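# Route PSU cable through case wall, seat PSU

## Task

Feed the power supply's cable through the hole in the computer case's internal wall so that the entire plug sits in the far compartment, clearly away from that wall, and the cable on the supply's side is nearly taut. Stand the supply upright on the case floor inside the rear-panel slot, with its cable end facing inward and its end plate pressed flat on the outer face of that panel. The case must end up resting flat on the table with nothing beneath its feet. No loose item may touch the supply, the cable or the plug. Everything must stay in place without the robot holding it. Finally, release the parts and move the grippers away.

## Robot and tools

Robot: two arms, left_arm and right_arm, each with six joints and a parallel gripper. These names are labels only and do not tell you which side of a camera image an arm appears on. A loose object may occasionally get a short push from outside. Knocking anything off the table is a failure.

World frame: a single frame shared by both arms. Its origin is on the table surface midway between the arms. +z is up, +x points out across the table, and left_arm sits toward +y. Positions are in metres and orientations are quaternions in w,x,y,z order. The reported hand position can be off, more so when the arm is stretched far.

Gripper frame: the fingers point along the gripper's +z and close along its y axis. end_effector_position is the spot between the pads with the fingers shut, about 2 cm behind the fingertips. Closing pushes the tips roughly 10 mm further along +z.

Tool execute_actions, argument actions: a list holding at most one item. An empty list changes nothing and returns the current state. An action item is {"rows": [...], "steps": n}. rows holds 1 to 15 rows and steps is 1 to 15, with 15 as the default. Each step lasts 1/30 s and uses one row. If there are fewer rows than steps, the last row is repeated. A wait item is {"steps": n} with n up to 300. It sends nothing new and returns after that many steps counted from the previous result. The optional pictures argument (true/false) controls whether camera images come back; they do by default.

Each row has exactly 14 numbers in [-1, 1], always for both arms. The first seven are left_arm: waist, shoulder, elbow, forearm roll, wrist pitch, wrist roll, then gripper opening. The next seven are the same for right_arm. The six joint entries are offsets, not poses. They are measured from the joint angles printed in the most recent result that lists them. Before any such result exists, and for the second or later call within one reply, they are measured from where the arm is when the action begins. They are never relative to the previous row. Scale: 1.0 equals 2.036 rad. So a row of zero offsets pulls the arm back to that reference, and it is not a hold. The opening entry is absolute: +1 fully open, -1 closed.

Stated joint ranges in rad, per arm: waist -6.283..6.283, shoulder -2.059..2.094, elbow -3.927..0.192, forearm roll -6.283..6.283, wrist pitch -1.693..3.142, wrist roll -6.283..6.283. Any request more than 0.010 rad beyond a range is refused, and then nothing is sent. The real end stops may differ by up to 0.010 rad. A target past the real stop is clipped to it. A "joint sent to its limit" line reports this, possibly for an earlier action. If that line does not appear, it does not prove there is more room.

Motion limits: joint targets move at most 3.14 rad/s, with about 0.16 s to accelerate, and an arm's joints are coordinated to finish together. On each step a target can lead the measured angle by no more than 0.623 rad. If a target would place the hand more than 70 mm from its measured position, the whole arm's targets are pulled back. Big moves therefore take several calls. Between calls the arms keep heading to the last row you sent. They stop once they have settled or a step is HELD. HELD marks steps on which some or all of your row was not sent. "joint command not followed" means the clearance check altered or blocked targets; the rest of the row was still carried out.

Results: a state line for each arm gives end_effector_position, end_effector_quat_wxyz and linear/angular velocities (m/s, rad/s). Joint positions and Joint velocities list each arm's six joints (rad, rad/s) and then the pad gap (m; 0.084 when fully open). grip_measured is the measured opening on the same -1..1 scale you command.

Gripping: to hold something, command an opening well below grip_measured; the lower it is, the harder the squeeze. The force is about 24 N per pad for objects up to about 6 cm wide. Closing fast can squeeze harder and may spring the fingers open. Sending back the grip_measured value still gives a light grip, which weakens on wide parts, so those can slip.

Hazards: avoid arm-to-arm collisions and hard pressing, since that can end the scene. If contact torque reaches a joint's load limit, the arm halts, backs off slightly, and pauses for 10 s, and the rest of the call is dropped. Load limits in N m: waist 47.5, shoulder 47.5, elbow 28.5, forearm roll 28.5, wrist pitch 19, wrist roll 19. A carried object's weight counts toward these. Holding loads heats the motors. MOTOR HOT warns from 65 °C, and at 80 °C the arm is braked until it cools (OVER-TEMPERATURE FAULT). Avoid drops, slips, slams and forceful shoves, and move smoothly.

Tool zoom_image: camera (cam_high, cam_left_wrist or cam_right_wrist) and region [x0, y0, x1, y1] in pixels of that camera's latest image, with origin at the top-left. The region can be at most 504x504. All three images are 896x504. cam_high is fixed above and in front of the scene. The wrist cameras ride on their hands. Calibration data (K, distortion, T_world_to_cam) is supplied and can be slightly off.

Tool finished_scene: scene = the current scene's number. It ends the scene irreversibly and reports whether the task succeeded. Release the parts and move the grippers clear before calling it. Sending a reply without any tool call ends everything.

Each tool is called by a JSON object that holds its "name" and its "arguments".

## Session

{"name": "execute_actions", "arguments": {"actions": []}}

Scene clock: 0.00 s of 5400.00 s.
left_arm: end_effector_position=(+0.1433, +0.3879, +0.3952) grip_measured=-0.05 end_effector_quat_wxyz=(+0.708, +0.686, -0.166, -0.013) end_effector_velocity=(-0.000, +0.000, +0.000) end_effector_angular_velocity=(-0.001, +0.001, +0.001) | right_arm: end_effector_position=(+0.2020, +0.2701, +0.2125) grip_measured=+1.00 end_effector_quat_wxyz=(-0.020, -0.515, +0.843, +0.152) end_effector_velocity=(+0.000, -0.000, -0.000) end_effector_angular_velocity=(-0.000, -0.000, +0.000)
Joint positions: left_arm=[ 0.954 -0.03  -1.069 -0.369  2.644  1.463  0.042] | right_arm=[ 1.151  0.544 -1.788  0.315  1.144  2.993  0.084]
Joint velocities: left_arm=[ 0.001  0.     0.     0.     0.001 -0.    -0.   ] | right_arm=[ 0.  0. -0. -0.  0. -0. -0.]
camera_calibration (this result's frames):
cam_left_wrist: T_world_to_cam=[[-0.235621, 0.0412753, 0.970968, -0.330709], [-0.938926, 0.248166, -0.238395, 0.201389], [-0.250801, -0.967838, -0.0197187, 0.547004], [0, 0, 0, 1]] pos_world=[0.248357, 0.493083, 0.379905]
cam_right_wrist: T_world_to_cam=[[-0.865768, 0.427497, 0.260178, 0.0403178], [0.468043, 0.875715, 0.118574, -0.28919], [-0.177152, 0.224432, -0.958252, 0.309274], [0, 0, 0, 1]] pos_world=[0.225048, 0.166602, 0.320163]

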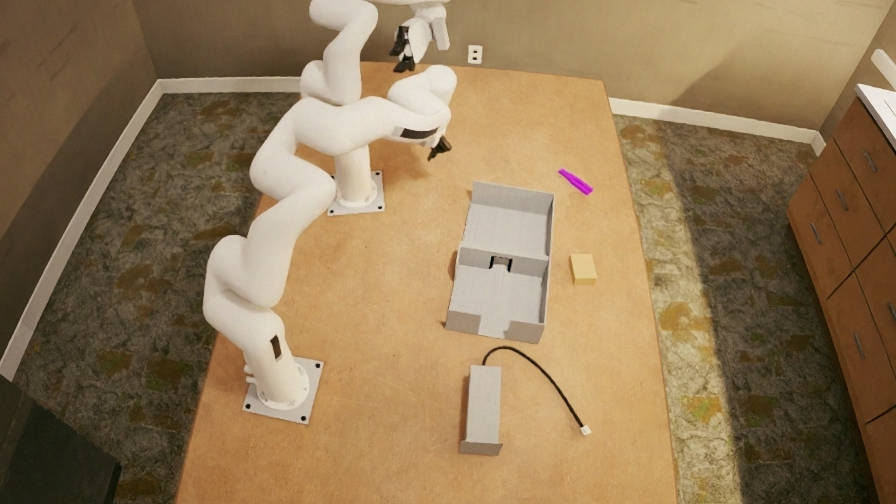

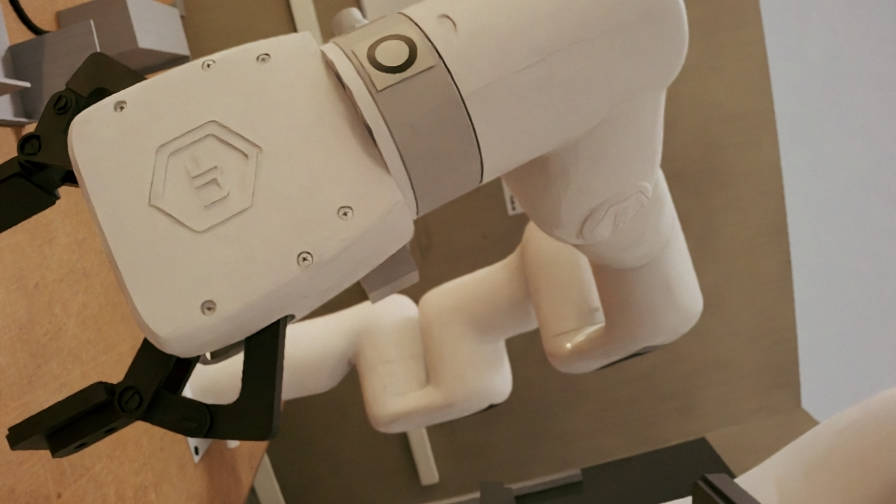

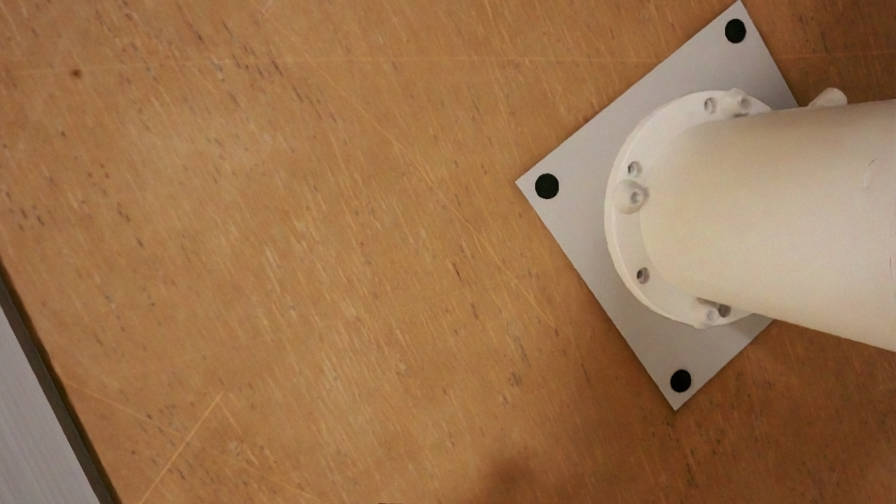

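{"name": "zoom_image", "arguments": {"camera": "cam_high", "region": [400, 150, 700, 480]}}

Region (400, 150, 700, 480) of cam_high's 896x504 image, scaled by 1.527, with more detail than that image has; it fills the left 458 columns of this view, and the rest is white.

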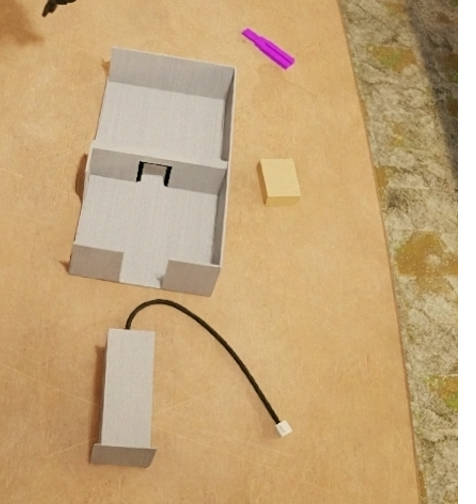

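{"name": "execute_actions", "arguments": {"actions": [{"rows": [[0,0,0,0,0,0,1, -0.326,-0.19,0.123,-0.155,0.116,-1,1]], "steps": 15}], "pictures": false}}

{"name": "execute_actions", "arguments": {"actions": [{"steps": 30}], "pictures": false}}

Scene clock: 7.70 s of 5400.00 s.
left_arm: end_effector_position=(+0.1433, +0.3879, +0.3952) grip_measured=+1.00 end_effector_quat_wxyz=(+0.708, +0.686, -0.166, -0.013) end_effector_velocity=(+0.000, +0.000, +0.000) end_effector_angular_velocity=(+0.001, -0.000, +0.000) | right_arm: end_effector_position=(+0.3226, +0.1467, +0.2468) grip_measured=+1.00 end_effector_quat_wxyz=(+0.012, -0.554, +0.827, +0.099) end_effector_velocity=(+0.228, -0.314, +0.073) end_effector_angular_velocity=(-0.153, -0.254, +0.289)
Joint positions: left_arm=[ 0.954 -0.03  -1.069 -0.369  2.644  1.463  0.084] | right_arm=[ 0.909  0.402 -1.696  0.198  1.231  2.724  0.084]
Joint velocities: left_arm=[ 0.    -0.    -0.001 -0.    -0.    -0.     0.   ] | right_arm=[-0.551 -0.319  0.207 -0.26   0.194 -0.747 -0.   ]
Steps of this call (steps 1 to 90: nothing new was sent; then 4.20 s passed at rest; steps 91 to 105: all 15 steps of this action). Readings (joint positions):
91: left_arm=[0.954 -0.030 -1.069 -0.369 2.644 1.463] | right_arm=[1.151 0.544 -1.788 0.314 1.144 2.993]
92: left_arm=[0.954 -0.030 -1.069 -0.369 2.644 1.463] | right_arm=[1.148 0.542 -1.786 0.313 1.146 2.989]
94: left_arm=[0.954 -0.030 -1.069 -0.369 2.644 1.463] | right_arm=[1.121 0.524 -1.771 0.297 1.159 2.957]
98: left_arm=[0.954 -0.030 -1.069 -0.369 2.644 1.463] | right_arm=[1.039 0.477 -1.745 0.259 1.185 2.880]
105: the state above

Scene clock: 8.70 s of 5400.00 s.
left_arm: end_effector_position=(+0.1433, +0.3879, +0.3952) grip_measured=+1.00 end_effector_quat_wxyz=(+0.708, +0.686, -0.166, -0.013) end_effector_velocity=(+0.000, -0.000, -0.000) end_effector_angular_velocity=(-0.000, +0.001, -0.001) | right_arm: end_effector_position=(+0.4250, -0.1172, +0.2987) grip_measured=+1.00 end_effector_quat_wxyz=(-0.000, +0.947, -0.323, -0.000) end_effector_velocity=(+0.001, -0.023, +0.002) end_effector_angular_velocity=(-0.020, +0.003, +1.093)
Joint positions: left_arm=[ 0.954 -0.03  -1.069 -0.369  2.644  1.463  0.084] | right_arm=[ 0.491  0.16  -1.539  0.001  1.379  1.063  0.084]
Joint velocities: left_arm=[-0.001 -0.     0.001 -0.    -0.    -0.001  0.   ] | right_arm=[-0.033 -0.019  0.017 -0.017  0.014 -1.123 -0.   ]
Steps of this call (steps 1 to 30: the robot went on to your last target). Readings (joint positions):
1: left_arm=[0.954 -0.030 -1.069 -0.369 2.644 1.463] | right_arm=[0.890 0.391 -1.689 0.190 1.237 2.699]
2: left_arm=[0.954 -0.030 -1.069 -0.369 2.644 1.463] | right_arm=[0.872 0.380 -1.682 0.181 1.244 2.672]
4: left_arm=[0.954 -0.030 -1.069 -0.369 2.644 1.463] | right_arm=[0.836 0.359 -1.668 0.164 1.257 2.616]
8: left_arm=[0.954 -0.030 -1.069 -0.369 2.644 1.463] | right_arm=[0.764 0.318 -1.641 0.130 1.282 2.487]
30: the state above

{"name": "execute_actions", "arguments": {"actions": [{"rows": [[-0.778,-0.132,-0.0275,0.181,-0.6,-0.911,1, -0.002,-0.002,0.001,0,0.001,-1,1]], "steps": 15}], "pictures": false}}

{"name": "execute_actions", "arguments": {"actions": [{"steps": 60}]}}

Scene clock: 12.70 s of 5400.00 s.
left_arm: end_effector_position=(+0.2442, +0.3825, +0.3101) grip_measured=+1.00 end_effector_quat_wxyz=(+0.253, +0.927, -0.156, -0.229) end_effector_velocity=(+0.347, -0.075, -0.081) end_effector_angular_velocity=(+1.563, -0.618, -0.222) | right_arm: end_effector_position=(+0.4248, -0.1196, +0.2997) grip_measured=+1.00 end_effector_quat_wxyz=(-0.000, +0.982, +0.190, -0.000) end_effector_velocity=(-0.001, +0.000, +0.000) end_effector_angular_velocity=(+0.002, -0.001, +2.689)
Joint positions: left_arm=[ 0.332 -0.224 -1.11  -0.105  2.024  0.842  0.084] | right_arm=[ 0.487  0.156 -1.537  0.001  1.381  0.02   0.084]
Joint velocities: left_arm=[-1.233 -0.173 -0.035  0.242 -1.229 -1.23  -0.   ] | right_arm=[ 0.    -0.001  0.001  0.001  0.001 -2.689 -0.   ]
Steps of this call (steps 1 to 30: the robot went on to your last target; steps 31 to 90: nothing new was sent; then 0.50 s passed at rest; steps 91 to 105: all 15 steps of this action). Readings (joint positions):
91: left_arm=[0.954 -0.030 -1.069 -0.369 2.644 1.463] | right_arm=[0.487 0.157 -1.537 -0.001 1.380 0.957]
92: left_arm=[0.951 -0.031 -1.069 -0.366 2.640 1.459] | right_arm=[0.487 0.157 -1.537 -0.001 1.380 0.953]
94: left_arm=[0.913 -0.047 -1.072 -0.342 2.599 1.418] | right_arm=[0.487 0.157 -1.537 -0.001 1.380 0.912]
98: left_arm=[0.680 -0.143 -1.093 -0.213 2.369 1.188] | right_arm=[0.487 0.157 -1.537 -0.000 1.380 0.651]
105: the state above

Scene clock: 14.70 s of 5400.00 s.
left_arm: end_effector_position=(+0.3796, +0.1191, +0.3297) grip_measured=+1.00 end_effector_quat_wxyz=(+0.000, +1.000, -0.024, +0.000) end_effector_velocity=(+0.000, -0.000, +0.000) end_effector_angular_velocity=(-0.000, -0.001, +0.000) | right_arm: end_effector_position=(+0.4248, -0.1196, +0.2998) grip_measured=+1.00 end_effector_quat_wxyz=(-0.000, +0.773, +0.634, +0.000) end_effector_velocity=(-0.000, -0.000, -0.000) end_effector_angular_velocity=(-0.001, +0.001, +0.002)
Joint positions: left_arm=[-0.63  -0.299 -1.125 -0.     1.423 -0.391  0.084] | right_arm=[ 0.487  0.156 -1.537  0.001  1.381 -0.973  0.084]
Joint velocities: left_arm=[-0.    -0.    -0.001  0.     0.    -0.     0.   ] | right_arm=[ 0.    -0.     0.002 -0.    -0.    -0.001  0.   ]
Steps of this call (steps 1 to 60: the robot went on to your last target). Readings (joint positions):
1: left_arm=[0.291 -0.229 -1.111 -0.097 1.983 0.802] | right_arm=[0.487 0.156 -1.537 0.001 1.381 -0.070]
2: left_arm=[0.252 -0.234 -1.112 -0.090 1.944 0.762] | right_arm=[0.487 0.156 -1.537 0.001 1.381 -0.160]
4: left_arm=[0.175 -0.242 -1.114 -0.078 1.874 0.685] | right_arm=[0.487 0.156 -1.537 0.001 1.381 -0.340]
8: left_arm=[0.023 -0.256 -1.116 -0.059 1.764 0.533] | right_arm=[0.487 0.156 -1.537 0.001 1.381 -0.691]
60: the state above
All arms were judged still, so your last target was given up. Only a new action makes them travel on or press farther. Fingers that are still opening or closing keep moving.
camera_calibration (this result's frames):
cam_left_wrist: T_world_to_cam=[[-0.0703334, -0.997285, -0.0218152, 0.187974], [-0.997521, 0.0702664, 0.00382612, 0.43791], [-0.00228286, 0.0220302, -0.999755, 0.455785], [0, 0, 0, 1]] pos_world=[0.451086, 0.146652, 0.458098]
cam_right_wrist: T_world_to_cam=[[0.980574, -0.195228, -0.0189972, -0.39806], [-0.195353, -0.980721, -0.00494805, 0.0342304], [-0.0176649, 0.00856308, -0.999807, 0.438667], [0, 0, 0, 1]] pos_world=[0.404763, -0.0478982, 0.43119]

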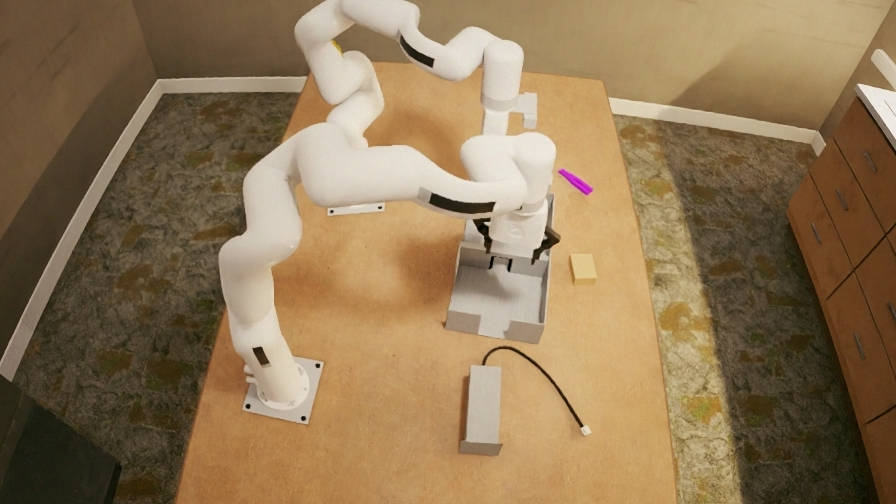

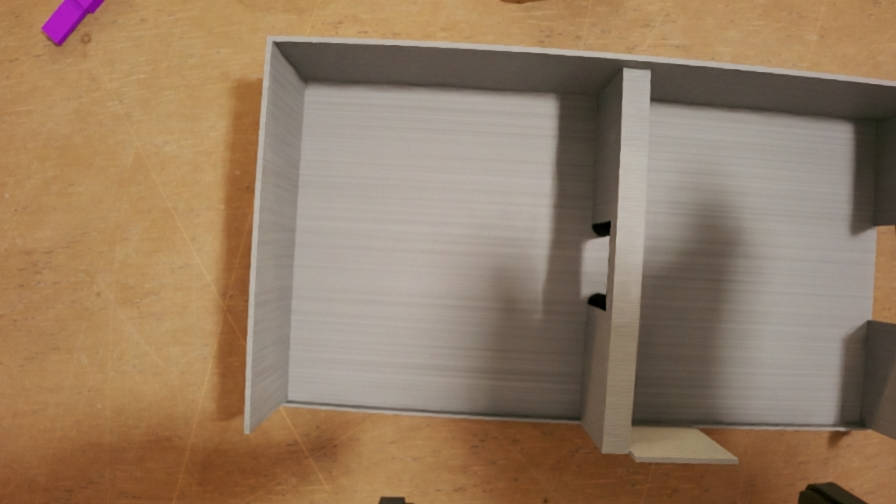

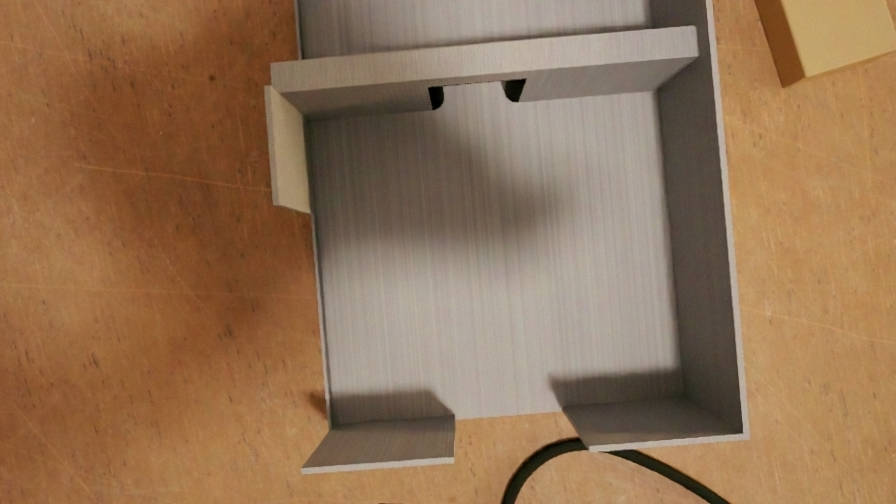

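{"name": "execute_actions", "arguments": {"actions": [{"rows": [[0,0,0,0,0,0,1, -0.2294,0.027,-0.0349,0,0.0079,0.4455,1]], "steps": 15}], "pictures": false}}

{"name": "execute_actions", "arguments": {"actions": [{"steps": 35}]}}

Scene clock: 26.97 s of 5400.00 s.
left_arm: end_effector_position=(+0.3796, +0.1191, +0.3297) grip_measured=+1.00 end_effector_quat_wxyz=(+0.000, +1.000, -0.024, +0.000) end_effector_velocity=(-0.000, -0.000, -0.000) end_effector_angular_velocity=(-0.000, +0.000, -0.002) | right_arm: end_effector_position=(+0.4717, -0.2610, +0.2998) grip_measured=+1.00 end_effector_quat_wxyz=(-0.000, +0.955, +0.297, +0.000) end_effector_velocity=(+0.061, -0.341, -0.000) end_effector_angular_velocity=(+0.001, +0.003, -2.126)
Joint positions: left_arm=[-0.63  -0.299 -1.125 -0.     1.423 -0.391  0.084] | right_arm=[ 0.205  0.189 -1.58   0.001  1.39  -0.485  0.084]
Joint velocities: left_arm=[-0.    -0.     0.    -0.    -0.     0.002  0.   ] | right_arm=[-0.65   0.076 -0.098  0.001  0.023  1.476  0.   ]
Steps of this call (steps 1 to 90: nothing new was sent; then 8.77 s passed at rest; steps 91 to 105: all 15 steps of this action). Readings (joint positions):
91: left_arm=[-0.630 -0.299 -1.125 -0.000 1.423 -0.391] | right_arm=[0.487 0.156 -1.537 0.001 1.381 -0.973]
92: left_arm=[-0.630 -0.299 -1.125 -0.000 1.423 -0.391] | right_arm=[0.485 0.156 -1.537 0.001 1.381 -0.969]
94: left_arm=[-0.630 -0.299 -1.125 -0.000 1.423 -0.391] | right_arm=[0.460 0.159 -1.542 0.002 1.382 -0.929]
98: left_arm=[-0.630 -0.299 -1.125 -0.000 1.423 -0.391] | right_arm=[0.359 0.171 -1.556 0.001 1.385 -0.792]
105: the state above

Scene clock: 28.13 s of 5400.00 s.
left_arm: end_effector_position=(+0.3796, +0.1191, +0.3297) grip_measured=+1.00 end_effector_quat_wxyz=(+0.000, +1.000, -0.024, +0.000) end_effector_velocity=(-0.000, -0.000, -0.000) end_effector_angular_velocity=(+0.000, +0.001, -0.001) | right_arm: end_effector_position=(+0.4801, -0.3596, +0.2997) grip_measured=+1.00 end_effector_quat_wxyz=(-0.000, +1.000, +0.000, +0.000) end_effector_velocity=(-0.000, -0.000, -0.000) end_effector_angular_velocity=(+0.000, +0.000, -0.001)
Joint positions: left_arm=[-0.63  -0.299 -1.125 -0.     1.423 -0.391  0.084] | right_arm=[ 0.02   0.211 -1.608  0.001  1.397 -0.066  0.084]
Joint velocities: left_arm=[-0.     0.     0.001 -0.     0.     0.     0.   ] | right_arm=[-0. -0.  0.  0.  0.  0.  0.]
Steps of this call (steps 1 to 30: the robot went on to your last target; steps 31 to 35: nothing new was sent). Readings (joint positions):
1: left_arm=[-0.630 -0.299 -1.125 -0.000 1.423 -0.391] | right_arm=[0.183 0.192 -1.583 0.001 1.391 -0.435]
2: left_arm=[-0.630 -0.299 -1.125 -0.000 1.423 -0.391] | right_arm=[0.161 0.194 -1.586 0.001 1.392 -0.386]
4: left_arm=[-0.630 -0.299 -1.125 -0.000 1.423 -0.391] | right_arm=[0.118 0.199 -1.593 0.001 1.394 -0.287]
8: left_arm=[-0.630 -0.299 -1.125 -0.000 1.423 -0.391] | right_arm=[0.046 0.207 -1.603 0.001 1.396 -0.130]
35: the state above
All arms were judged still, so your last target was given up. Only a new action makes them travel on or press farther. Fingers that are still opening or closing keep moving.
camera_calibration (this result's frames):
cam_left_wrist: T_world_to_cam=[[-0.0703334, -0.997285, -0.0218149, 0.187974], [-0.997521, 0.0702663, 0.00382598, 0.43791], [-0.00228274, 0.0220299, -0.999755, 0.455785], [0, 0, 0, 1]] pos_world=[0.451086, 0.146652, 0.458098]
cam_right_wrist: T_world_to_cam=[[0.000460541, -0.99981, -0.0194849, -0.317719], [-0.999991, -0.000376242, -0.00432983, 0.548364], [0.00432168, 0.0194867, -0.999801, 0.434974], [0, 0, 0, 1]] pos_world=[0.546625, -0.325929, 0.431071]

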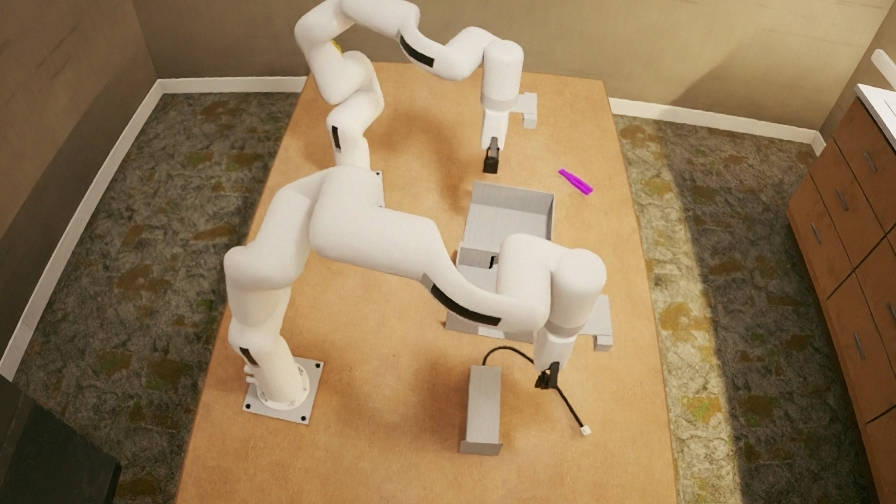

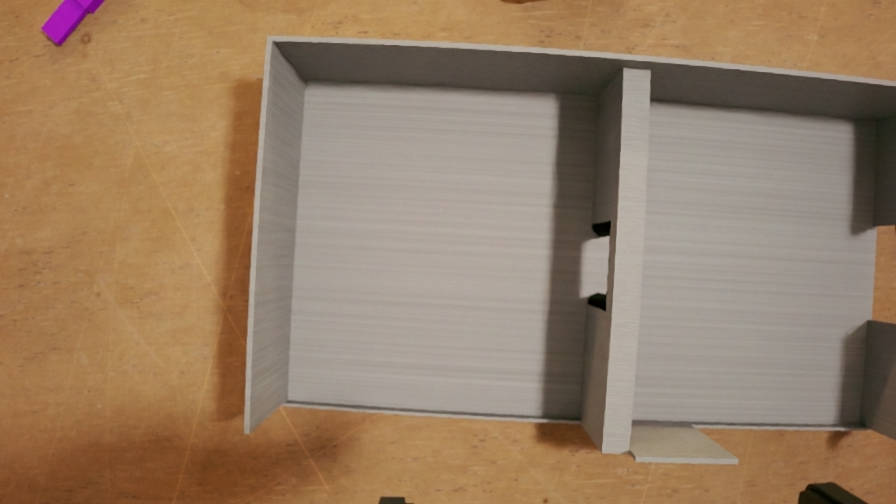

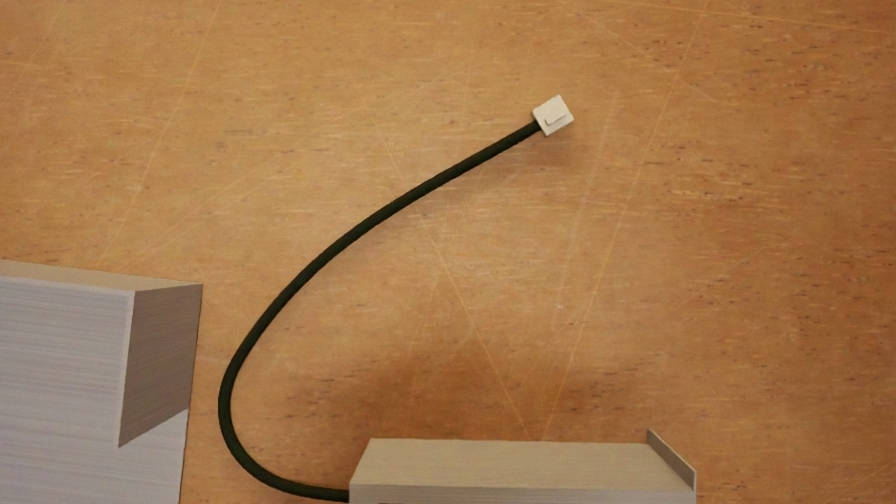

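{"name": "execute_actions", "arguments": {"actions": [{"rows": [[0.1056,0.0658,0.3654,0,-0.6763,-0.643,0, 0.0503,0.256,-0.1022,0,-0.1538,0.5562,0]], "steps": 15}], "pictures": false}}

{"name": "execute_actions", "arguments": {"actions": [{"steps": 45}]}}

Scene clock: 55.57 s of 5400.00 s.
left_arm: end_effector_position=(+0.3862, +0.1623, +0.1794) grip_measured=-0.01 end_effector_quat_wxyz=(-0.009, +0.974, +0.228, -0.014) end_effector_velocity=(+0.001, +0.103, -0.334) end_effector_angular_velocity=(-0.027, -0.211, +1.528) | right_arm: end_effector_position=(+0.5572, -0.3252, +0.1808) grip_measured=-0.01 end_effector_quat_wxyz=(-0.000, +0.974, -0.226, -0.001) end_effector_velocity=(+0.129, +0.086, -0.291) end_effector_angular_velocity=(-0.002, +0.017, -1.615)
Joint positions: left_arm=[-0.52  -0.23  -0.761 -0.     1.024 -0.79   0.044] | right_arm=[ 0.084  0.537 -1.737  0.001  1.201  0.454  0.044]
Joint velocities: left_arm=[ 0.254  0.157  0.908 -0.    -1.274 -1.274  0.   ] | right_arm=[ 0.141  0.717 -0.276  0.    -0.425  1.756 -0.   ]
Steps of this call (steps 1 to 90: nothing new was sent; then 23.93 s passed at rest; steps 91 to 105: all 15 steps of this action). Readings (joint positions):
91: left_arm=[-0.630 -0.299 -1.125 -0.000 1.423 -0.392] | right_arm=[0.020 0.211 -1.608 0.001 1.397 -0.066]
92: left_arm=[-0.629 -0.298 -1.122 -0.000 1.418 -0.396] | right_arm=[0.021 0.213 -1.609 0.001 1.395 -0.062]
94: left_arm=[-0.616 -0.294 -1.089 -0.001 1.379 -0.434] | right_arm=[0.026 0.242 -1.626 0.001 1.375 -0.022]
98: left_arm=[-0.578 -0.266 -0.966 -0.000 1.264 -0.550] | right_arm=[0.049 0.360 -1.666 0.001 1.308 0.122]
105: the state above

Scene clock: 57.07 s of 5400.00 s.
left_arm: end_effector_position=(+0.4498, +0.1893, +0.1197) grip_measured=-0.01 end_effector_quat_wxyz=(+0.203, +0.717, +0.652, +0.141) end_effector_velocity=(-0.000, +0.000, -0.000) end_effector_angular_velocity=(+0.001, +0.001, -0.000) | right_arm: end_effector_position=(+0.5871, -0.3005, +0.0997) grip_measured=-0.01 end_effector_quat_wxyz=(-0.000, +0.870, -0.492, -0.000) end_effector_velocity=(-0.000, -0.000, -0.001) end_effector_angular_velocity=(-0.000, +0.002, +0.001)
Joint positions: left_arm=[-0.415 -0.165 -0.381 -0.     0.046 -1.7    0.044] | right_arm=[ 0.123  0.732 -1.816  0.001  1.084  1.066  0.044]
Joint velocities: left_arm=[ 0.    -0.     0.001 -0.     0.     0.001 -0.   ] | right_arm=[ 0.     0.     0.001 -0.     0.001 -0.001  0.   ]
Steps of this call (steps 1 to 45: the robot went on to your last target). Readings (joint positions):
1: left_arm=[-0.512 -0.225 -0.730 -0.000 0.980 -0.835] | right_arm=[0.089 0.560 -1.746 0.001 1.187 0.515]
2: left_arm=[-0.503 -0.219 -0.699 -0.000 0.931 -0.883] | right_arm=[0.094 0.583 -1.756 0.001 1.174 0.581]
4: left_arm=[-0.485 -0.208 -0.633 -0.000 0.816 -0.998] | right_arm=[0.102 0.628 -1.774 0.001 1.146 0.724]
8: left_arm=[-0.446 -0.183 -0.493 -0.000 0.493 -1.319] | right_arm=[0.117 0.703 -1.801 0.001 1.103 0.962]
45: the state above
All arms were judged still, so your last target was given up. Only a new action makes them travel on or press farther. Fingers that are still opening or closing keep moving.
camera_calibration (this result's frames):
cam_left_wrist: T_world_to_cam=[[0.884869, -0.0920375, 0.456658, -0.399931], [-0.131703, -0.989722, 0.055727, 0.308837], [0.446836, -0.109454, -0.887895, 0.0538864], [0, 0, 0, 1]] pos_world=[0.370483, 0.274752, 0.213267]
cam_right_wrist: T_world_to_cam=[[-0.856974, -0.515005, -0.0191097, 0.386445], [-0.515038, 0.85716, -0.00350649, 0.627406], [0.018186, 0.00683728, -0.999811, 0.221499], [0, 0, 0, 1]] pos_world=[0.650283, -0.34028, 0.231042]

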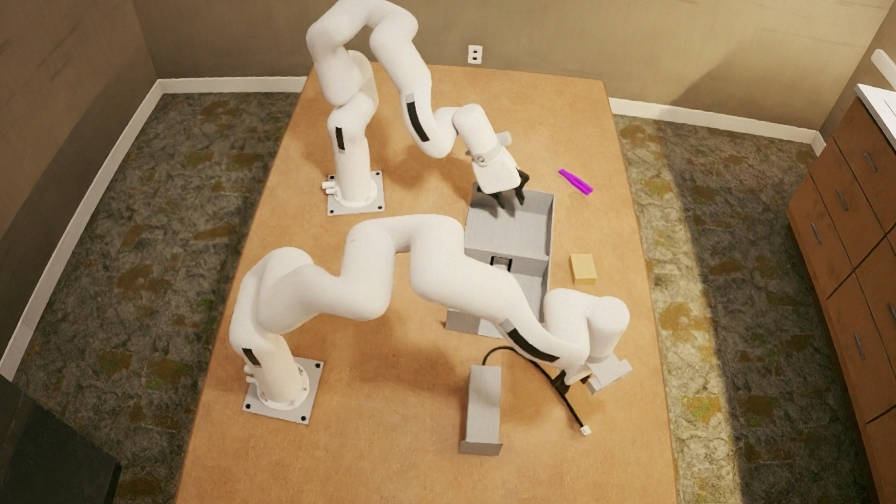

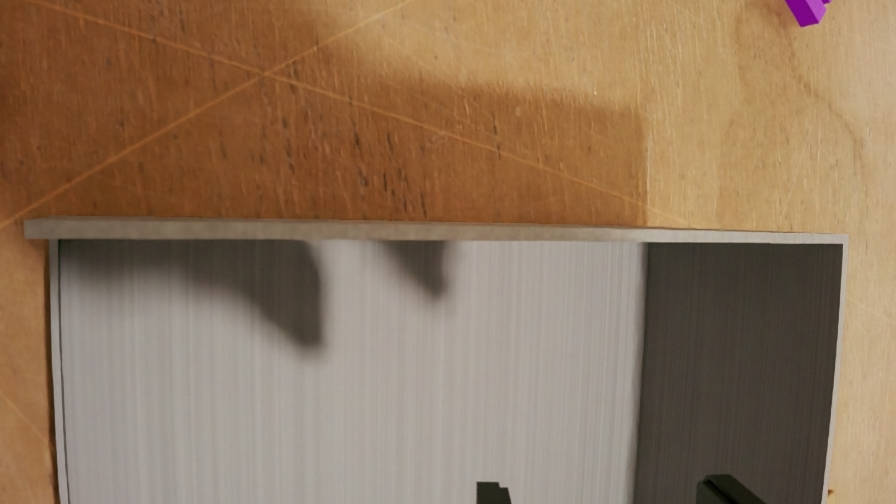

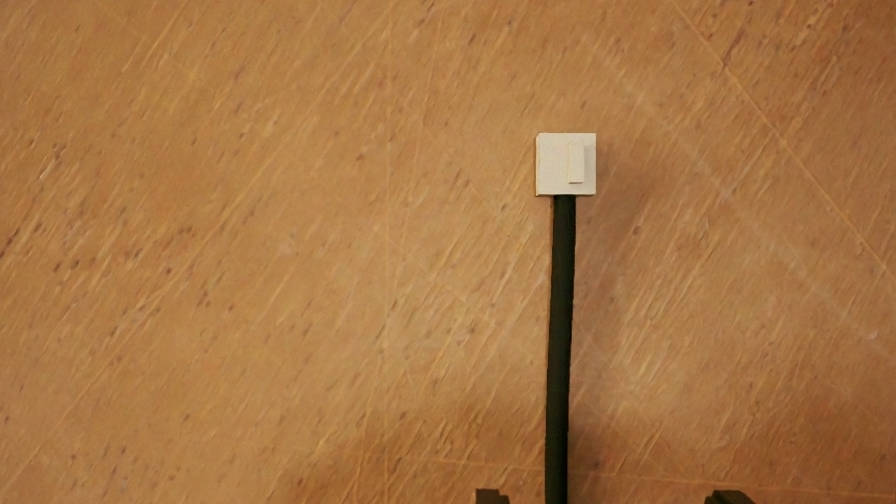

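{"name": "execute_actions", "arguments": {"actions": [{"rows": [[0,0,0,0,0,0,0, 0,0.0088,0.0035,0,-0.0122,0,0],[0,0,0,0,0,0,0, 0,0.0175,0.007,0,-0.0245,0,0],[0,0,0,0,0,0,0, 0,0.0263,0.0105,0,-0.0367,0,0],[0,0,0,0,0,0,0, 0,0.035,0.0139,0,-0.0489,0,0],[0,0,0,0,0,0,0, 0,0.0438,0.0174,0,-0.0612,0,0],[0,0,0,0,0,0,0, 0,0.0525,0.0209,0,-0.0734,0,0]], "steps": 15}], "pictures": false}}

{"name": "execute_actions", "arguments": {"actions": [{"steps": 8}], "pictures": false}}

{"name": "execute_actions", "arguments": {"actions": [{"rows": [[0,0,0,0,0,0,0, 0,0,0,0,0,0,-0.2],[0,0,0,0,0,0,0, 0,0,0,0,0,0,-0.4],[0,0,0,0,0,0,0, 0,0,0,0,0,0,-0.6],[0,0,0,0,0,0,0, 0,0,0,0,0,0,-0.8],[0,0,0,0,0,0,0, 0,0,0,0,0,0,-1]], "steps": 15}]}}

Scene clock: 61.93 s of 5400.00 s.
left_arm: end_effector_position=(+0.4498, +0.1893, +0.1197) grip_measured=-0.01 end_effector_quat_wxyz=(+0.203, +0.717, +0.652, +0.141) end_effector_velocity=(+0.000, +0.000, +0.000) end_effector_angular_velocity=(+0.000, -0.000, -0.000) | right_arm: end_effector_position=(+0.5876, -0.3005, +0.0273) grip_measured=-0.01 end_effector_quat_wxyz=(-0.001, +0.870, -0.492, +0.000) end_effector_velocity=(+0.026, +0.001, +0.017) end_effector_angular_velocity=(+0.003, -0.088, +0.002)
Joint positions: left_arm=[-0.415 -0.165 -0.381 -0.     0.046 -1.7    0.044] | right_arm=[ 0.123  0.835 -1.775  0.001  0.939  1.066  0.044]
Joint velocities: left_arm=[ 0.     0.    -0.    -0.    -0.     0.001  0.   ] | right_arm=[ 0.    -0.004 -0.027 -0.    -0.057 -0.002  0.   ]
Steps of this call (steps 1 to 90: nothing new was sent; then 1.37 s passed at rest; steps 91 to 105: all 15 steps of this action). Readings (joint positions):
91: left_arm=[-0.415 -0.165 -0.381 -0.000 0.046 -1.700] | right_arm=[0.123 0.732 -1.816 0.001 1.084 1.066]
92: left_arm=[-0.415 -0.165 -0.381 -0.000 0.046 -1.700] | right_arm=[0.123 0.733 -1.816 0.001 1.080 1.066]
94: left_arm=[-0.415 -0.165 -0.381 -0.000 0.046 -1.700] | right_arm=[0.123 0.745 -1.813 0.001 1.060 1.066]
98: left_arm=[-0.415 -0.165 -0.381 -0.000 0.046 -1.700] | right_arm=[0.123 0.800 -1.788 0.001 0.988 1.066]
105: the state above

Scene clock: 62.20 s of 5400.00 s.
left_arm: end_effector_position=(+0.4498, +0.1893, +0.1197) grip_measured=-0.01 end_effector_quat_wxyz=(+0.203, +0.717, +0.652, +0.141) end_effector_velocity=(+0.000, -0.000, +0.000) end_effector_angular_velocity=(-0.000, -0.000, -0.000) | right_arm: end_effector_position=(+0.5873, -0.3005, +0.0252) grip_measured=-0.01 end_effector_quat_wxyz=(-0.000, +0.870, -0.492, +0.000) end_effector_velocity=(-0.001, -0.000, -0.003) end_effector_angular_velocity=(+0.000, +0.002, +0.002)
Joint positions: left_arm=[-0.415 -0.165 -0.381 -0.     0.046 -1.7    0.044] | right_arm=[ 0.123  0.838 -1.773  0.001  0.935  1.066  0.044]
Joint velocities: left_arm=[-0. -0. -0.  0.  0. -0.  0.] | right_arm=[-0.     0.004  0.001  0.    -0.004 -0.002  0.   ]
Steps of this call (steps 1 to 8: the robot went on to your last target). Readings (joint positions):
1: left_arm=[-0.415 -0.165 -0.381 -0.000 0.046 -1.700] | right_arm=[0.123 0.835 -1.776 0.001 0.937 1.066]
2: left_arm=[-0.415 -0.165 -0.381 -0.000 0.046 -1.700] | right_arm=[0.123 0.836 -1.776 0.001 0.936 1.066]
4: left_arm=[-0.415 -0.165 -0.381 -0.000 0.046 -1.700] | right_arm=[0.123 0.837 -1.775 0.001 0.935 1.066]
8: the state above

Scene clock: 62.70 s of 5400.00 s.
left_arm: end_effector_position=(+0.4498, +0.1893, +0.1197) grip_measured=-0.01 end_effector_quat_wxyz=(+0.203, +0.717, +0.652, +0.141) end_effector_velocity=(+0.000, +0.000, +0.000) end_effector_angular_velocity=(-0.000, -0.000, +0.001) | right_arm: end_effector_position=(+0.5874, -0.3005, +0.0253) grip_measured=-0.85 end_effector_quat_wxyz=(-0.001, +0.870, -0.492, +0.000) end_effector_velocity=(-0.001, -0.000, -0.001) end_effector_angular_velocity=(+0.000, +0.002, -0.001)
Joint positions: left_arm=[-0.415 -0.165 -0.381 -0.     0.046 -1.7    0.044] | right_arm=[ 0.123  0.838 -1.774  0.001  0.935  1.066  0.007]
Joint velocities: left_arm=[ 0.  0. -0.  0.  0. -0.  0.] | right_arm=[-0.     0.001  0.001  0.    -0.     0.    -0.   ]
Steps of this call (steps 1 to 15: all 15 steps of this action). Readings (joint positions):
1: left_arm=[-0.415 -0.165 -0.381 -0.000 0.046 -1.700] | right_arm=[0.123 0.838 -1.773 0.001 0.935 1.066]
2: left_arm=[-0.415 -0.165 -0.381 -0.000 0.046 -1.700] | right_arm=[0.123 0.838 -1.773 0.001 0.935 1.066]
4: left_arm=[-0.415 -0.165 -0.381 -0.000 0.046 -1.700] | right_arm=[0.123 0.838 -1.773 0.001 0.935 1.066]
8: left_arm=[-0.415 -0.165 -0.381 -0.000 0.046 -1.700] | right_arm=[0.123 0.838 -1.774 0.001 0.935 1.066]
15: the state above
camera_calibration (this result's frames):
cam_left_wrist: T_world_to_cam=[[0.884869, -0.0920376, 0.456658, -0.399931], [-0.131703, -0.989722, 0.055727, 0.308837], [0.446836, -0.109454, -0.887895, 0.0538864], [0, 0, 0, 1]] pos_world=[0.370483, 0.274752, 0.213267]
cam_right_wrist: T_world_to_cam=[[-0.857022, -0.514905, -0.0196756, 0.385287], [-0.514935, 0.85722, -0.00390517, 0.627253], [0.0188771, 0.00678486, -0.999799, 0.146665], [0, 0, 0, 1]] pos_world=[0.650424, -0.340303, 0.156666]

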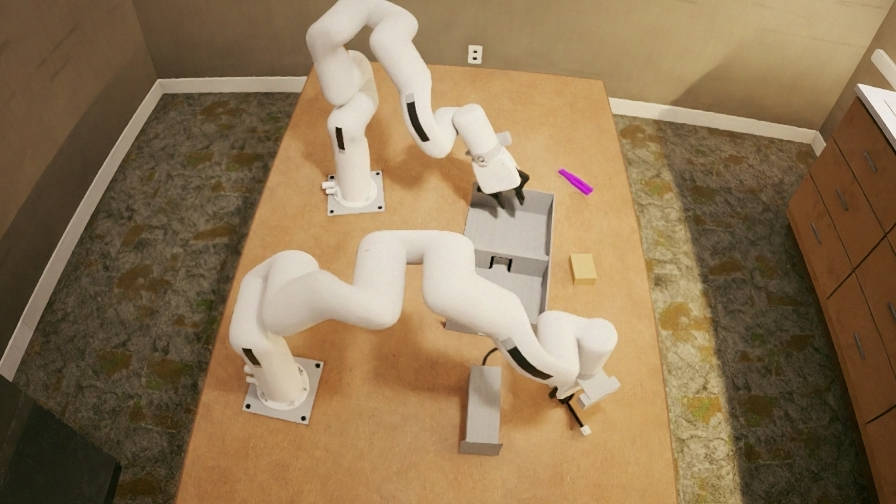

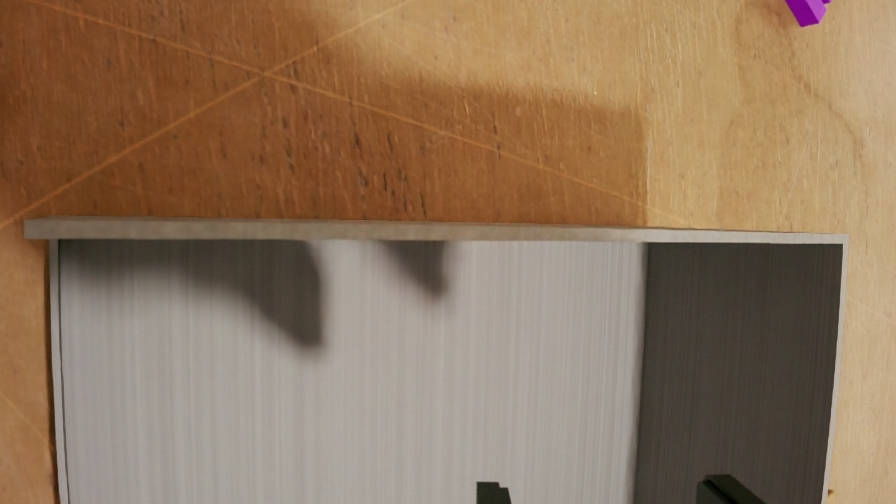

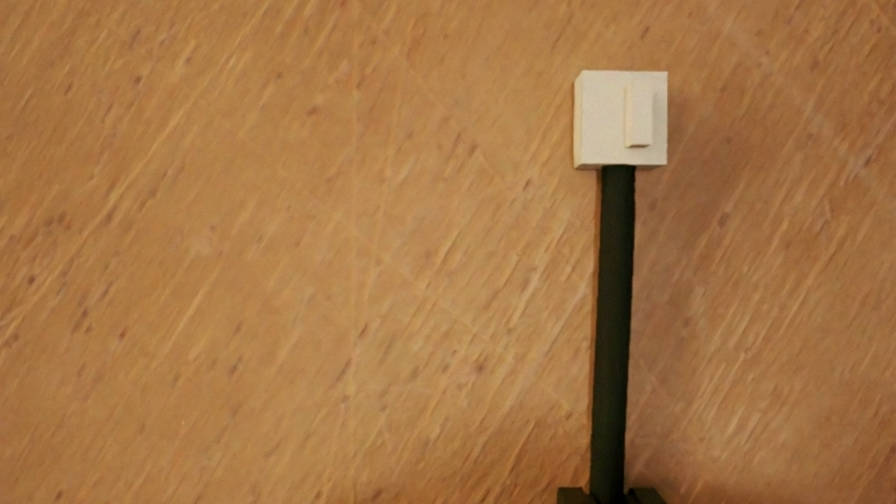

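{"name": "execute_actions", "arguments": {"actions": [{"rows": [[0,0,0,0,0,0,0, 0,-0.0105,-0.0042,0,0.0147,0,-1],[0,0,0,0,0,0,0, 0,-0.021,-0.0084,0,0.0294,0,-1],[0,0,0,0,0,0,0, 0,-0.0315,-0.0125,0,0.044,0,-1],[0,0,0,0,0,0,0, 0,-0.042,-0.0167,0,0.0587,-0.03,-1],[0,0,0,0,0,0,0, 0,-0.0525,-0.0209,0,0.0734,-0.06,-1],[0,0,0,0,0,0,0, 0.0064,-0.0586,-0.0179,0,0.0766,-0.108,-1],[0,0,0,0,0,0,0, 0.0128,-0.0648,-0.0149,0,0.0798,-0.156,-1],[0,0,0,0,0,0,0, 0.0192,-0.0709,-0.0119,0,0.083,-0.204,-1],[0,0,0,0,0,0,0, 0.0256,-0.0771,-0.0089,0,0.0862,-0.252,-1],[0,0,0,0,0,0,0, 0.032,-0.0832,-0.006,0,0.0894,-0.3,-1],[0,0,0,0,0,0,0, 0.0385,-0.0893,-0.003,0,0.0926,-0.348,-1],[0,0,0,0,0,0,0, 0.0449,-0.0955,0,0,0.0958,-0.396,-1],[0,0,0,0,0,0,0, 0.0513,-0.1016,0.003,0,0.099,-0.444,-1],[0,0,0,0,0,0,0, 0.0577,-0.1078,0.006,0,0.1022,-0.492,-1],[0,0,0,0,0,0,0, 0.0641,-0.1139,0.009,0,0.1054,-0.5395,-1]], "steps": 15}], "pictures": false}}

{"name": "execute_actions", "arguments": {"actions": [{"steps": 20}], "pictures": false}}

{"name": "execute_actions", "arguments": {"actions": [{"rows": [[0,0,0,0,0,0,0, 0.0122,-0.0136,0.0205,0,-0.0068,-0.0393,-1],[0,0,0,0,0,0,0, 0.0243,-0.0273,0.041,0,-0.0137,-0.0787,-1],[0,0,0,0,0,0,0, 0.0365,-0.0409,0.0614,0,-0.0205,-0.118,-1],[0,0,0,0,0,0,0, 0.0486,-0.0546,0.0819,0,-0.0273,-0.1573,-1],[0,0,0,0,0,0,0, 0.0608,-0.0682,0.1024,0,-0.0342,-0.1967,-1],[0,0,0,0,0,0,0, 0.073,-0.0819,0.1229,0,-0.041,-0.236,-1],[0,0,0,0,0,0,0, 0.0851,-0.0955,0.1433,0,-0.0478,-0.2753,-1],[0,0,0,0,0,0,0, 0.0973,-0.1091,0.1638,0,-0.0547,-0.3147,-1],[0,0,0,0,0,0,0, 0.1094,-0.1228,0.1843,0,-0.0615,-0.354,-1],[0,0,0,0,0,0,0, 0.1216,-0.1364,0.2048,0,-0.0683,-0.3933,-1],[0,0,0,0,0,0,0, 0.1337,-0.1501,0.2252,0,-0.0752,-0.4327,-1],[0,0,0,0,0,0,0, 0.1459,-0.1637,0.2457,0,-0.082,-0.472,-1]], "steps": 15}], "pictures": false}}

{"name": "execute_actions", "arguments": {"actions": [{"steps": 25}]}}

Scene clock: 77.70 s of 5400.00 s.
left_arm: end_effector_position=(+0.4498, +0.1893, +0.1197) grip_measured=-0.01 end_effector_quat_wxyz=(+0.203, +0.717, +0.652, +0.141) end_effector_velocity=(-0.000, +0.000, -0.000) end_effector_angular_velocity=(-0.001, +0.000, +0.002) | right_arm: end_effector_position=(+0.5778, -0.2642, +0.1208) grip_measured=-0.85 end_effector_quat_wxyz=(-0.001, +0.979, -0.206, +0.001) end_effector_velocity=(-0.087, +0.230, +0.128) end_effector_angular_velocity=(-0.010, +0.055, +2.934)
Joint positions: left_arm=[-0.415 -0.165 -0.381 -0.     0.046 -1.7    0.044] | right_arm=[ 0.18   0.678 -1.788  0.001  1.108  0.509  0.007]
Joint velocities: left_arm=[ 0.001 -0.     0.001 -0.    -0.    -0.001 -0.   ] | right_arm=[ 0.371 -0.341  0.174  0.001  0.226 -2.563 -0.   ]
Steps of this call (steps 1 to 15: the robot went on to your last target; steps 16 to 90: nothing new was sent; then 11.50 s passed at rest; steps 91 to 105: all 15 steps of this action). Readings (joint positions):
91: left_arm=[-0.415 -0.165 -0.381 -0.000 0.046 -1.700] | right_arm=[0.123 0.838 -1.773 0.001 0.935 1.066]
92: left_arm=[-0.415 -0.165 -0.381 -0.000 0.046 -1.700] | right_arm=[0.123 0.836 -1.774 0.001 0.939 1.066]
94: left_arm=[-0.415 -0.165 -0.381 -0.000 0.046 -1.700] | right_arm=[0.123 0.823 -1.776 0.001 0.962 1.066]
98: left_arm=[-0.415 -0.165 -0.381 -0.000 0.046 -1.700] | right_arm=[0.123 0.764 -1.802 0.001 1.034 0.993]
105: the state above

Scene clock: 78.37 s of 5400.00 s.
left_arm: end_effector_position=(+0.4498, +0.1893, +0.1197) grip_measured=-0.01 end_effector_quat_wxyz=(+0.203, +0.717, +0.652, +0.141) end_effector_velocity=(+0.000, -0.000, +0.000) end_effector_angular_velocity=(-0.001, -0.000, +0.002) | right_arm: end_effector_position=(+0.5601, -0.2203, +0.1491) grip_measured=-0.85 end_effector_quat_wxyz=(-0.000, +0.995, +0.099, -0.000) end_effector_velocity=(-0.000, +0.002, +0.001) end_effector_angular_velocity=(-0.000, -0.002, +0.013)
Joint positions: left_arm=[-0.415 -0.165 -0.381 -0.     0.046 -1.7    0.044] | right_arm=[ 0.253  0.606 -1.755  0.001  1.149 -0.031  0.007]
Joint velocities: left_arm=[-0.    -0.     0.    -0.    -0.    -0.003  0.   ] | right_arm=[ 0.003 -0.002 -0.001 -0.     0.001 -0.01  -0.   ]
Steps of this call (steps 1 to 20: the robot went on to your last target). Readings (joint positions):
1: left_arm=[-0.415 -0.165 -0.381 -0.000 0.046 -1.700] | right_arm=[0.193 0.667 -1.783 0.001 1.115 0.422]
2: left_arm=[-0.415 -0.165 -0.381 -0.000 0.046 -1.700] | right_arm=[0.205 0.655 -1.777 0.001 1.122 0.336]
4: left_arm=[-0.415 -0.165 -0.381 -0.000 0.046 -1.700] | right_arm=[0.227 0.634 -1.768 0.001 1.134 0.181]
8: left_arm=[-0.415 -0.165 -0.381 -0.000 0.046 -1.700] | right_arm=[0.248 0.612 -1.759 0.001 1.145 0.021]
20: the state above

Scene clock: 78.87 s of 5400.00 s.
left_arm: end_effector_position=(+0.4498, +0.1893, +0.1197) grip_measured=-0.01 end_effector_quat_wxyz=(+0.203, +0.717, +0.652, +0.141) end_effector_velocity=(-0.000, +0.000, +0.000) end_effector_angular_velocity=(+0.001, -0.000, -0.001) | right_arm: end_effector_position=(+0.4735, -0.1232, +0.1520) grip_measured=-0.85 end_effector_quat_wxyz=(-0.000, +0.873, +0.488, +0.000) end_effector_velocity=(-0.268, +0.214, -0.006) end_effector_angular_velocity=(+0.000, +0.000, +2.205)
Joint positions: left_arm=[-0.415 -0.165 -0.381 -0.     0.046 -1.7    0.044] | right_arm=[ 0.448  0.388 -1.429  0.001  1.04  -0.658  0.007]
Joint velocities: left_arm=[ 0.    -0.     0.    -0.     0.     0.001 -0.   ] | right_arm=[ 0.52  -0.586  0.88   0.001 -0.293 -1.685  0.   ]
Steps of this call (steps 1 to 15: all 15 steps of this action). Readings (joint positions):
1: left_arm=[-0.415 -0.165 -0.381 -0.000 0.046 -1.700] | right_arm=[0.253 0.606 -1.755 0.001 1.149 -0.032]
2: left_arm=[-0.415 -0.165 -0.381 -0.000 0.046 -1.700] | right_arm=[0.254 0.605 -1.753 0.001 1.148 -0.036]
4: left_arm=[-0.415 -0.165 -0.381 -0.000 0.046 -1.700] | right_arm=[0.263 0.592 -1.732 0.001 1.141 -0.077]
8: left_arm=[-0.415 -0.165 -0.381 -0.000 0.046 -1.700] | right_arm=[0.326 0.524 -1.632 0.001 1.108 -0.268]
15: the state above

Scene clock: 79.70 s of 5400.00 s.
left_arm: end_effector_position=(+0.4498, +0.1893, +0.1197) grip_measured=-0.01 end_effector_quat_wxyz=(+0.203, +0.717, +0.652, +0.141) end_effector_velocity=(-0.000, +0.000, -0.000) end_effector_angular_velocity=(+0.000, +0.001, +0.001) | right_arm: end_effector_position=(+0.4183, -0.0865, +0.1491) grip_measured=-0.85 end_effector_quat_wxyz=(-0.000, +0.747, +0.665, -0.000) end_effector_velocity=(-0.001, +0.000, -0.001) end_effector_angular_velocity=(-0.001, +0.002, +0.002)
Joint positions: left_arm=[-0.415 -0.165 -0.381 -0.     0.046 -1.7    0.044] | right_arm=[ 0.549  0.273 -1.255  0.001  0.982 -0.992  0.007]
Joint velocities: left_arm=[ 0.001  0.     0.     0.     0.    -0.     0.   ] | right_arm=[ 0.001 -0.001  0.003 -0.    -0.    -0.001 -0.   ]
Steps of this call (steps 1 to 25: the robot went on to your last target). Readings (joint positions):
1: left_arm=[-0.415 -0.165 -0.381 -0.000 0.046 -1.700] | right_arm=[0.465 0.369 -1.399 0.001 1.030 -0.715]
2: left_arm=[-0.415 -0.165 -0.381 -0.000 0.046 -1.700] | right_arm=[0.483 0.349 -1.370 0.001 1.021 -0.771]
4: left_arm=[-0.415 -0.165 -0.381 -0.000 0.046 -1.700] | right_arm=[0.514 0.315 -1.318 0.001 1.004 -0.870]
8: left_arm=[-0.415 -0.165 -0.381 -0.000 0.046 -1.700] | right_arm=[0.542 0.283 -1.270 0.001 0.988 -0.962]
25: the state above
camera_calibration (this result's frames):
cam_left_wrist: T_world_to_cam=[[0.884869, -0.0920376, 0.456658, -0.399931], [-0.131703, -0.989722, 0.055727, 0.308837], [0.446835, -0.109454, -0.887895, 0.0538864], [0, 0, 0, 1]] pos_world=[0.370483, 0.274752, 0.213267]
cam_right_wrist: T_world_to_cam=[[0.99311, -0.115555, -0.0194633, -0.386403], [-0.115662, -0.993279, -0.00445106, 0.0302184], [-0.0188181, 0.00667155, -0.999801, 0.287967], [0, 0, 0, 1]] pos_world=[0.392655, -0.0165567, 0.280524]

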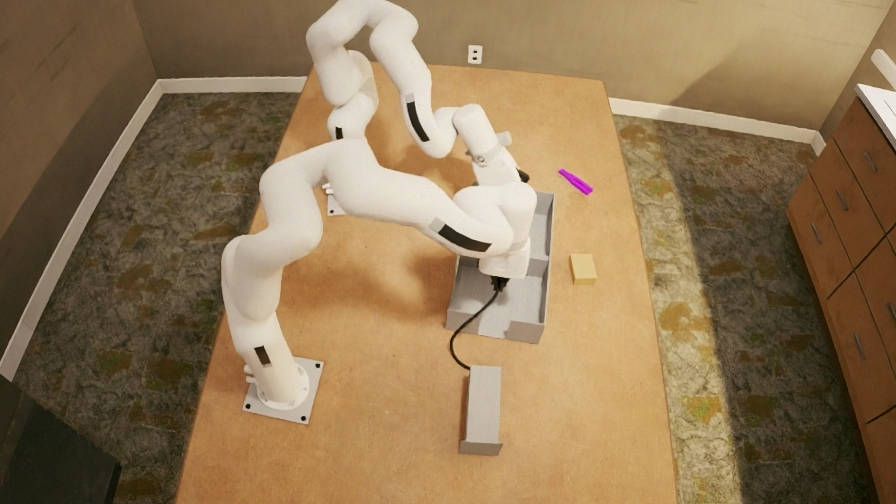

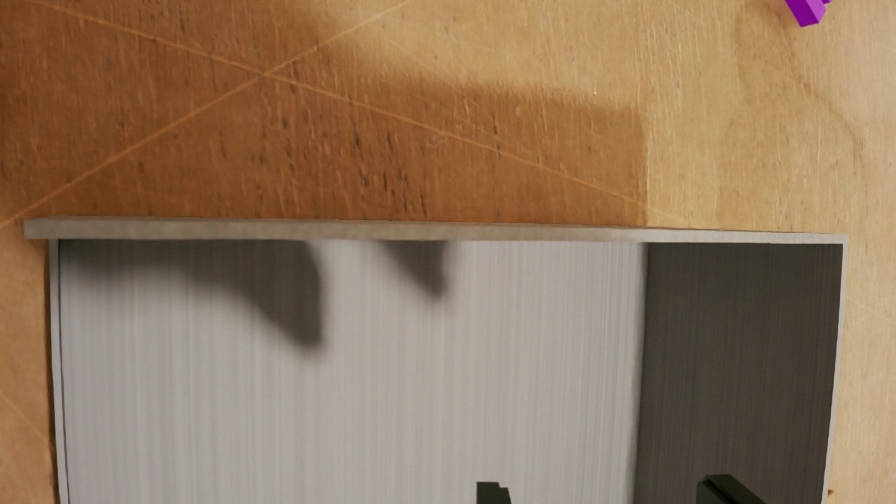

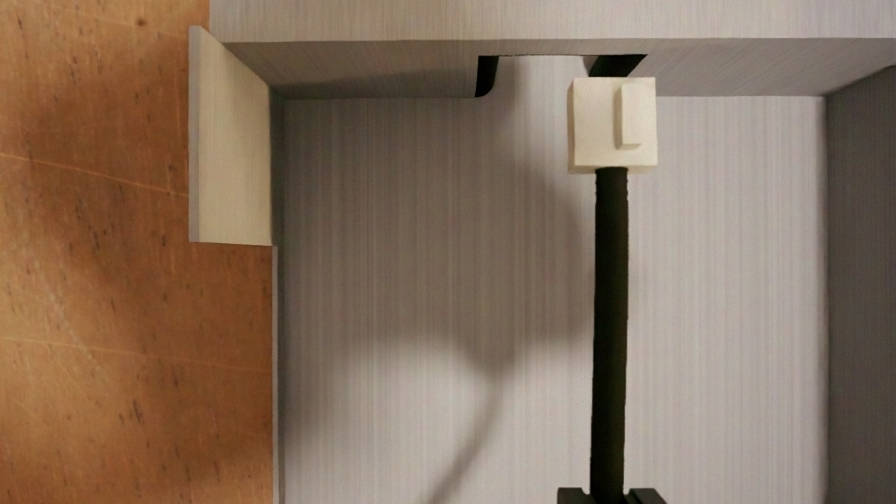

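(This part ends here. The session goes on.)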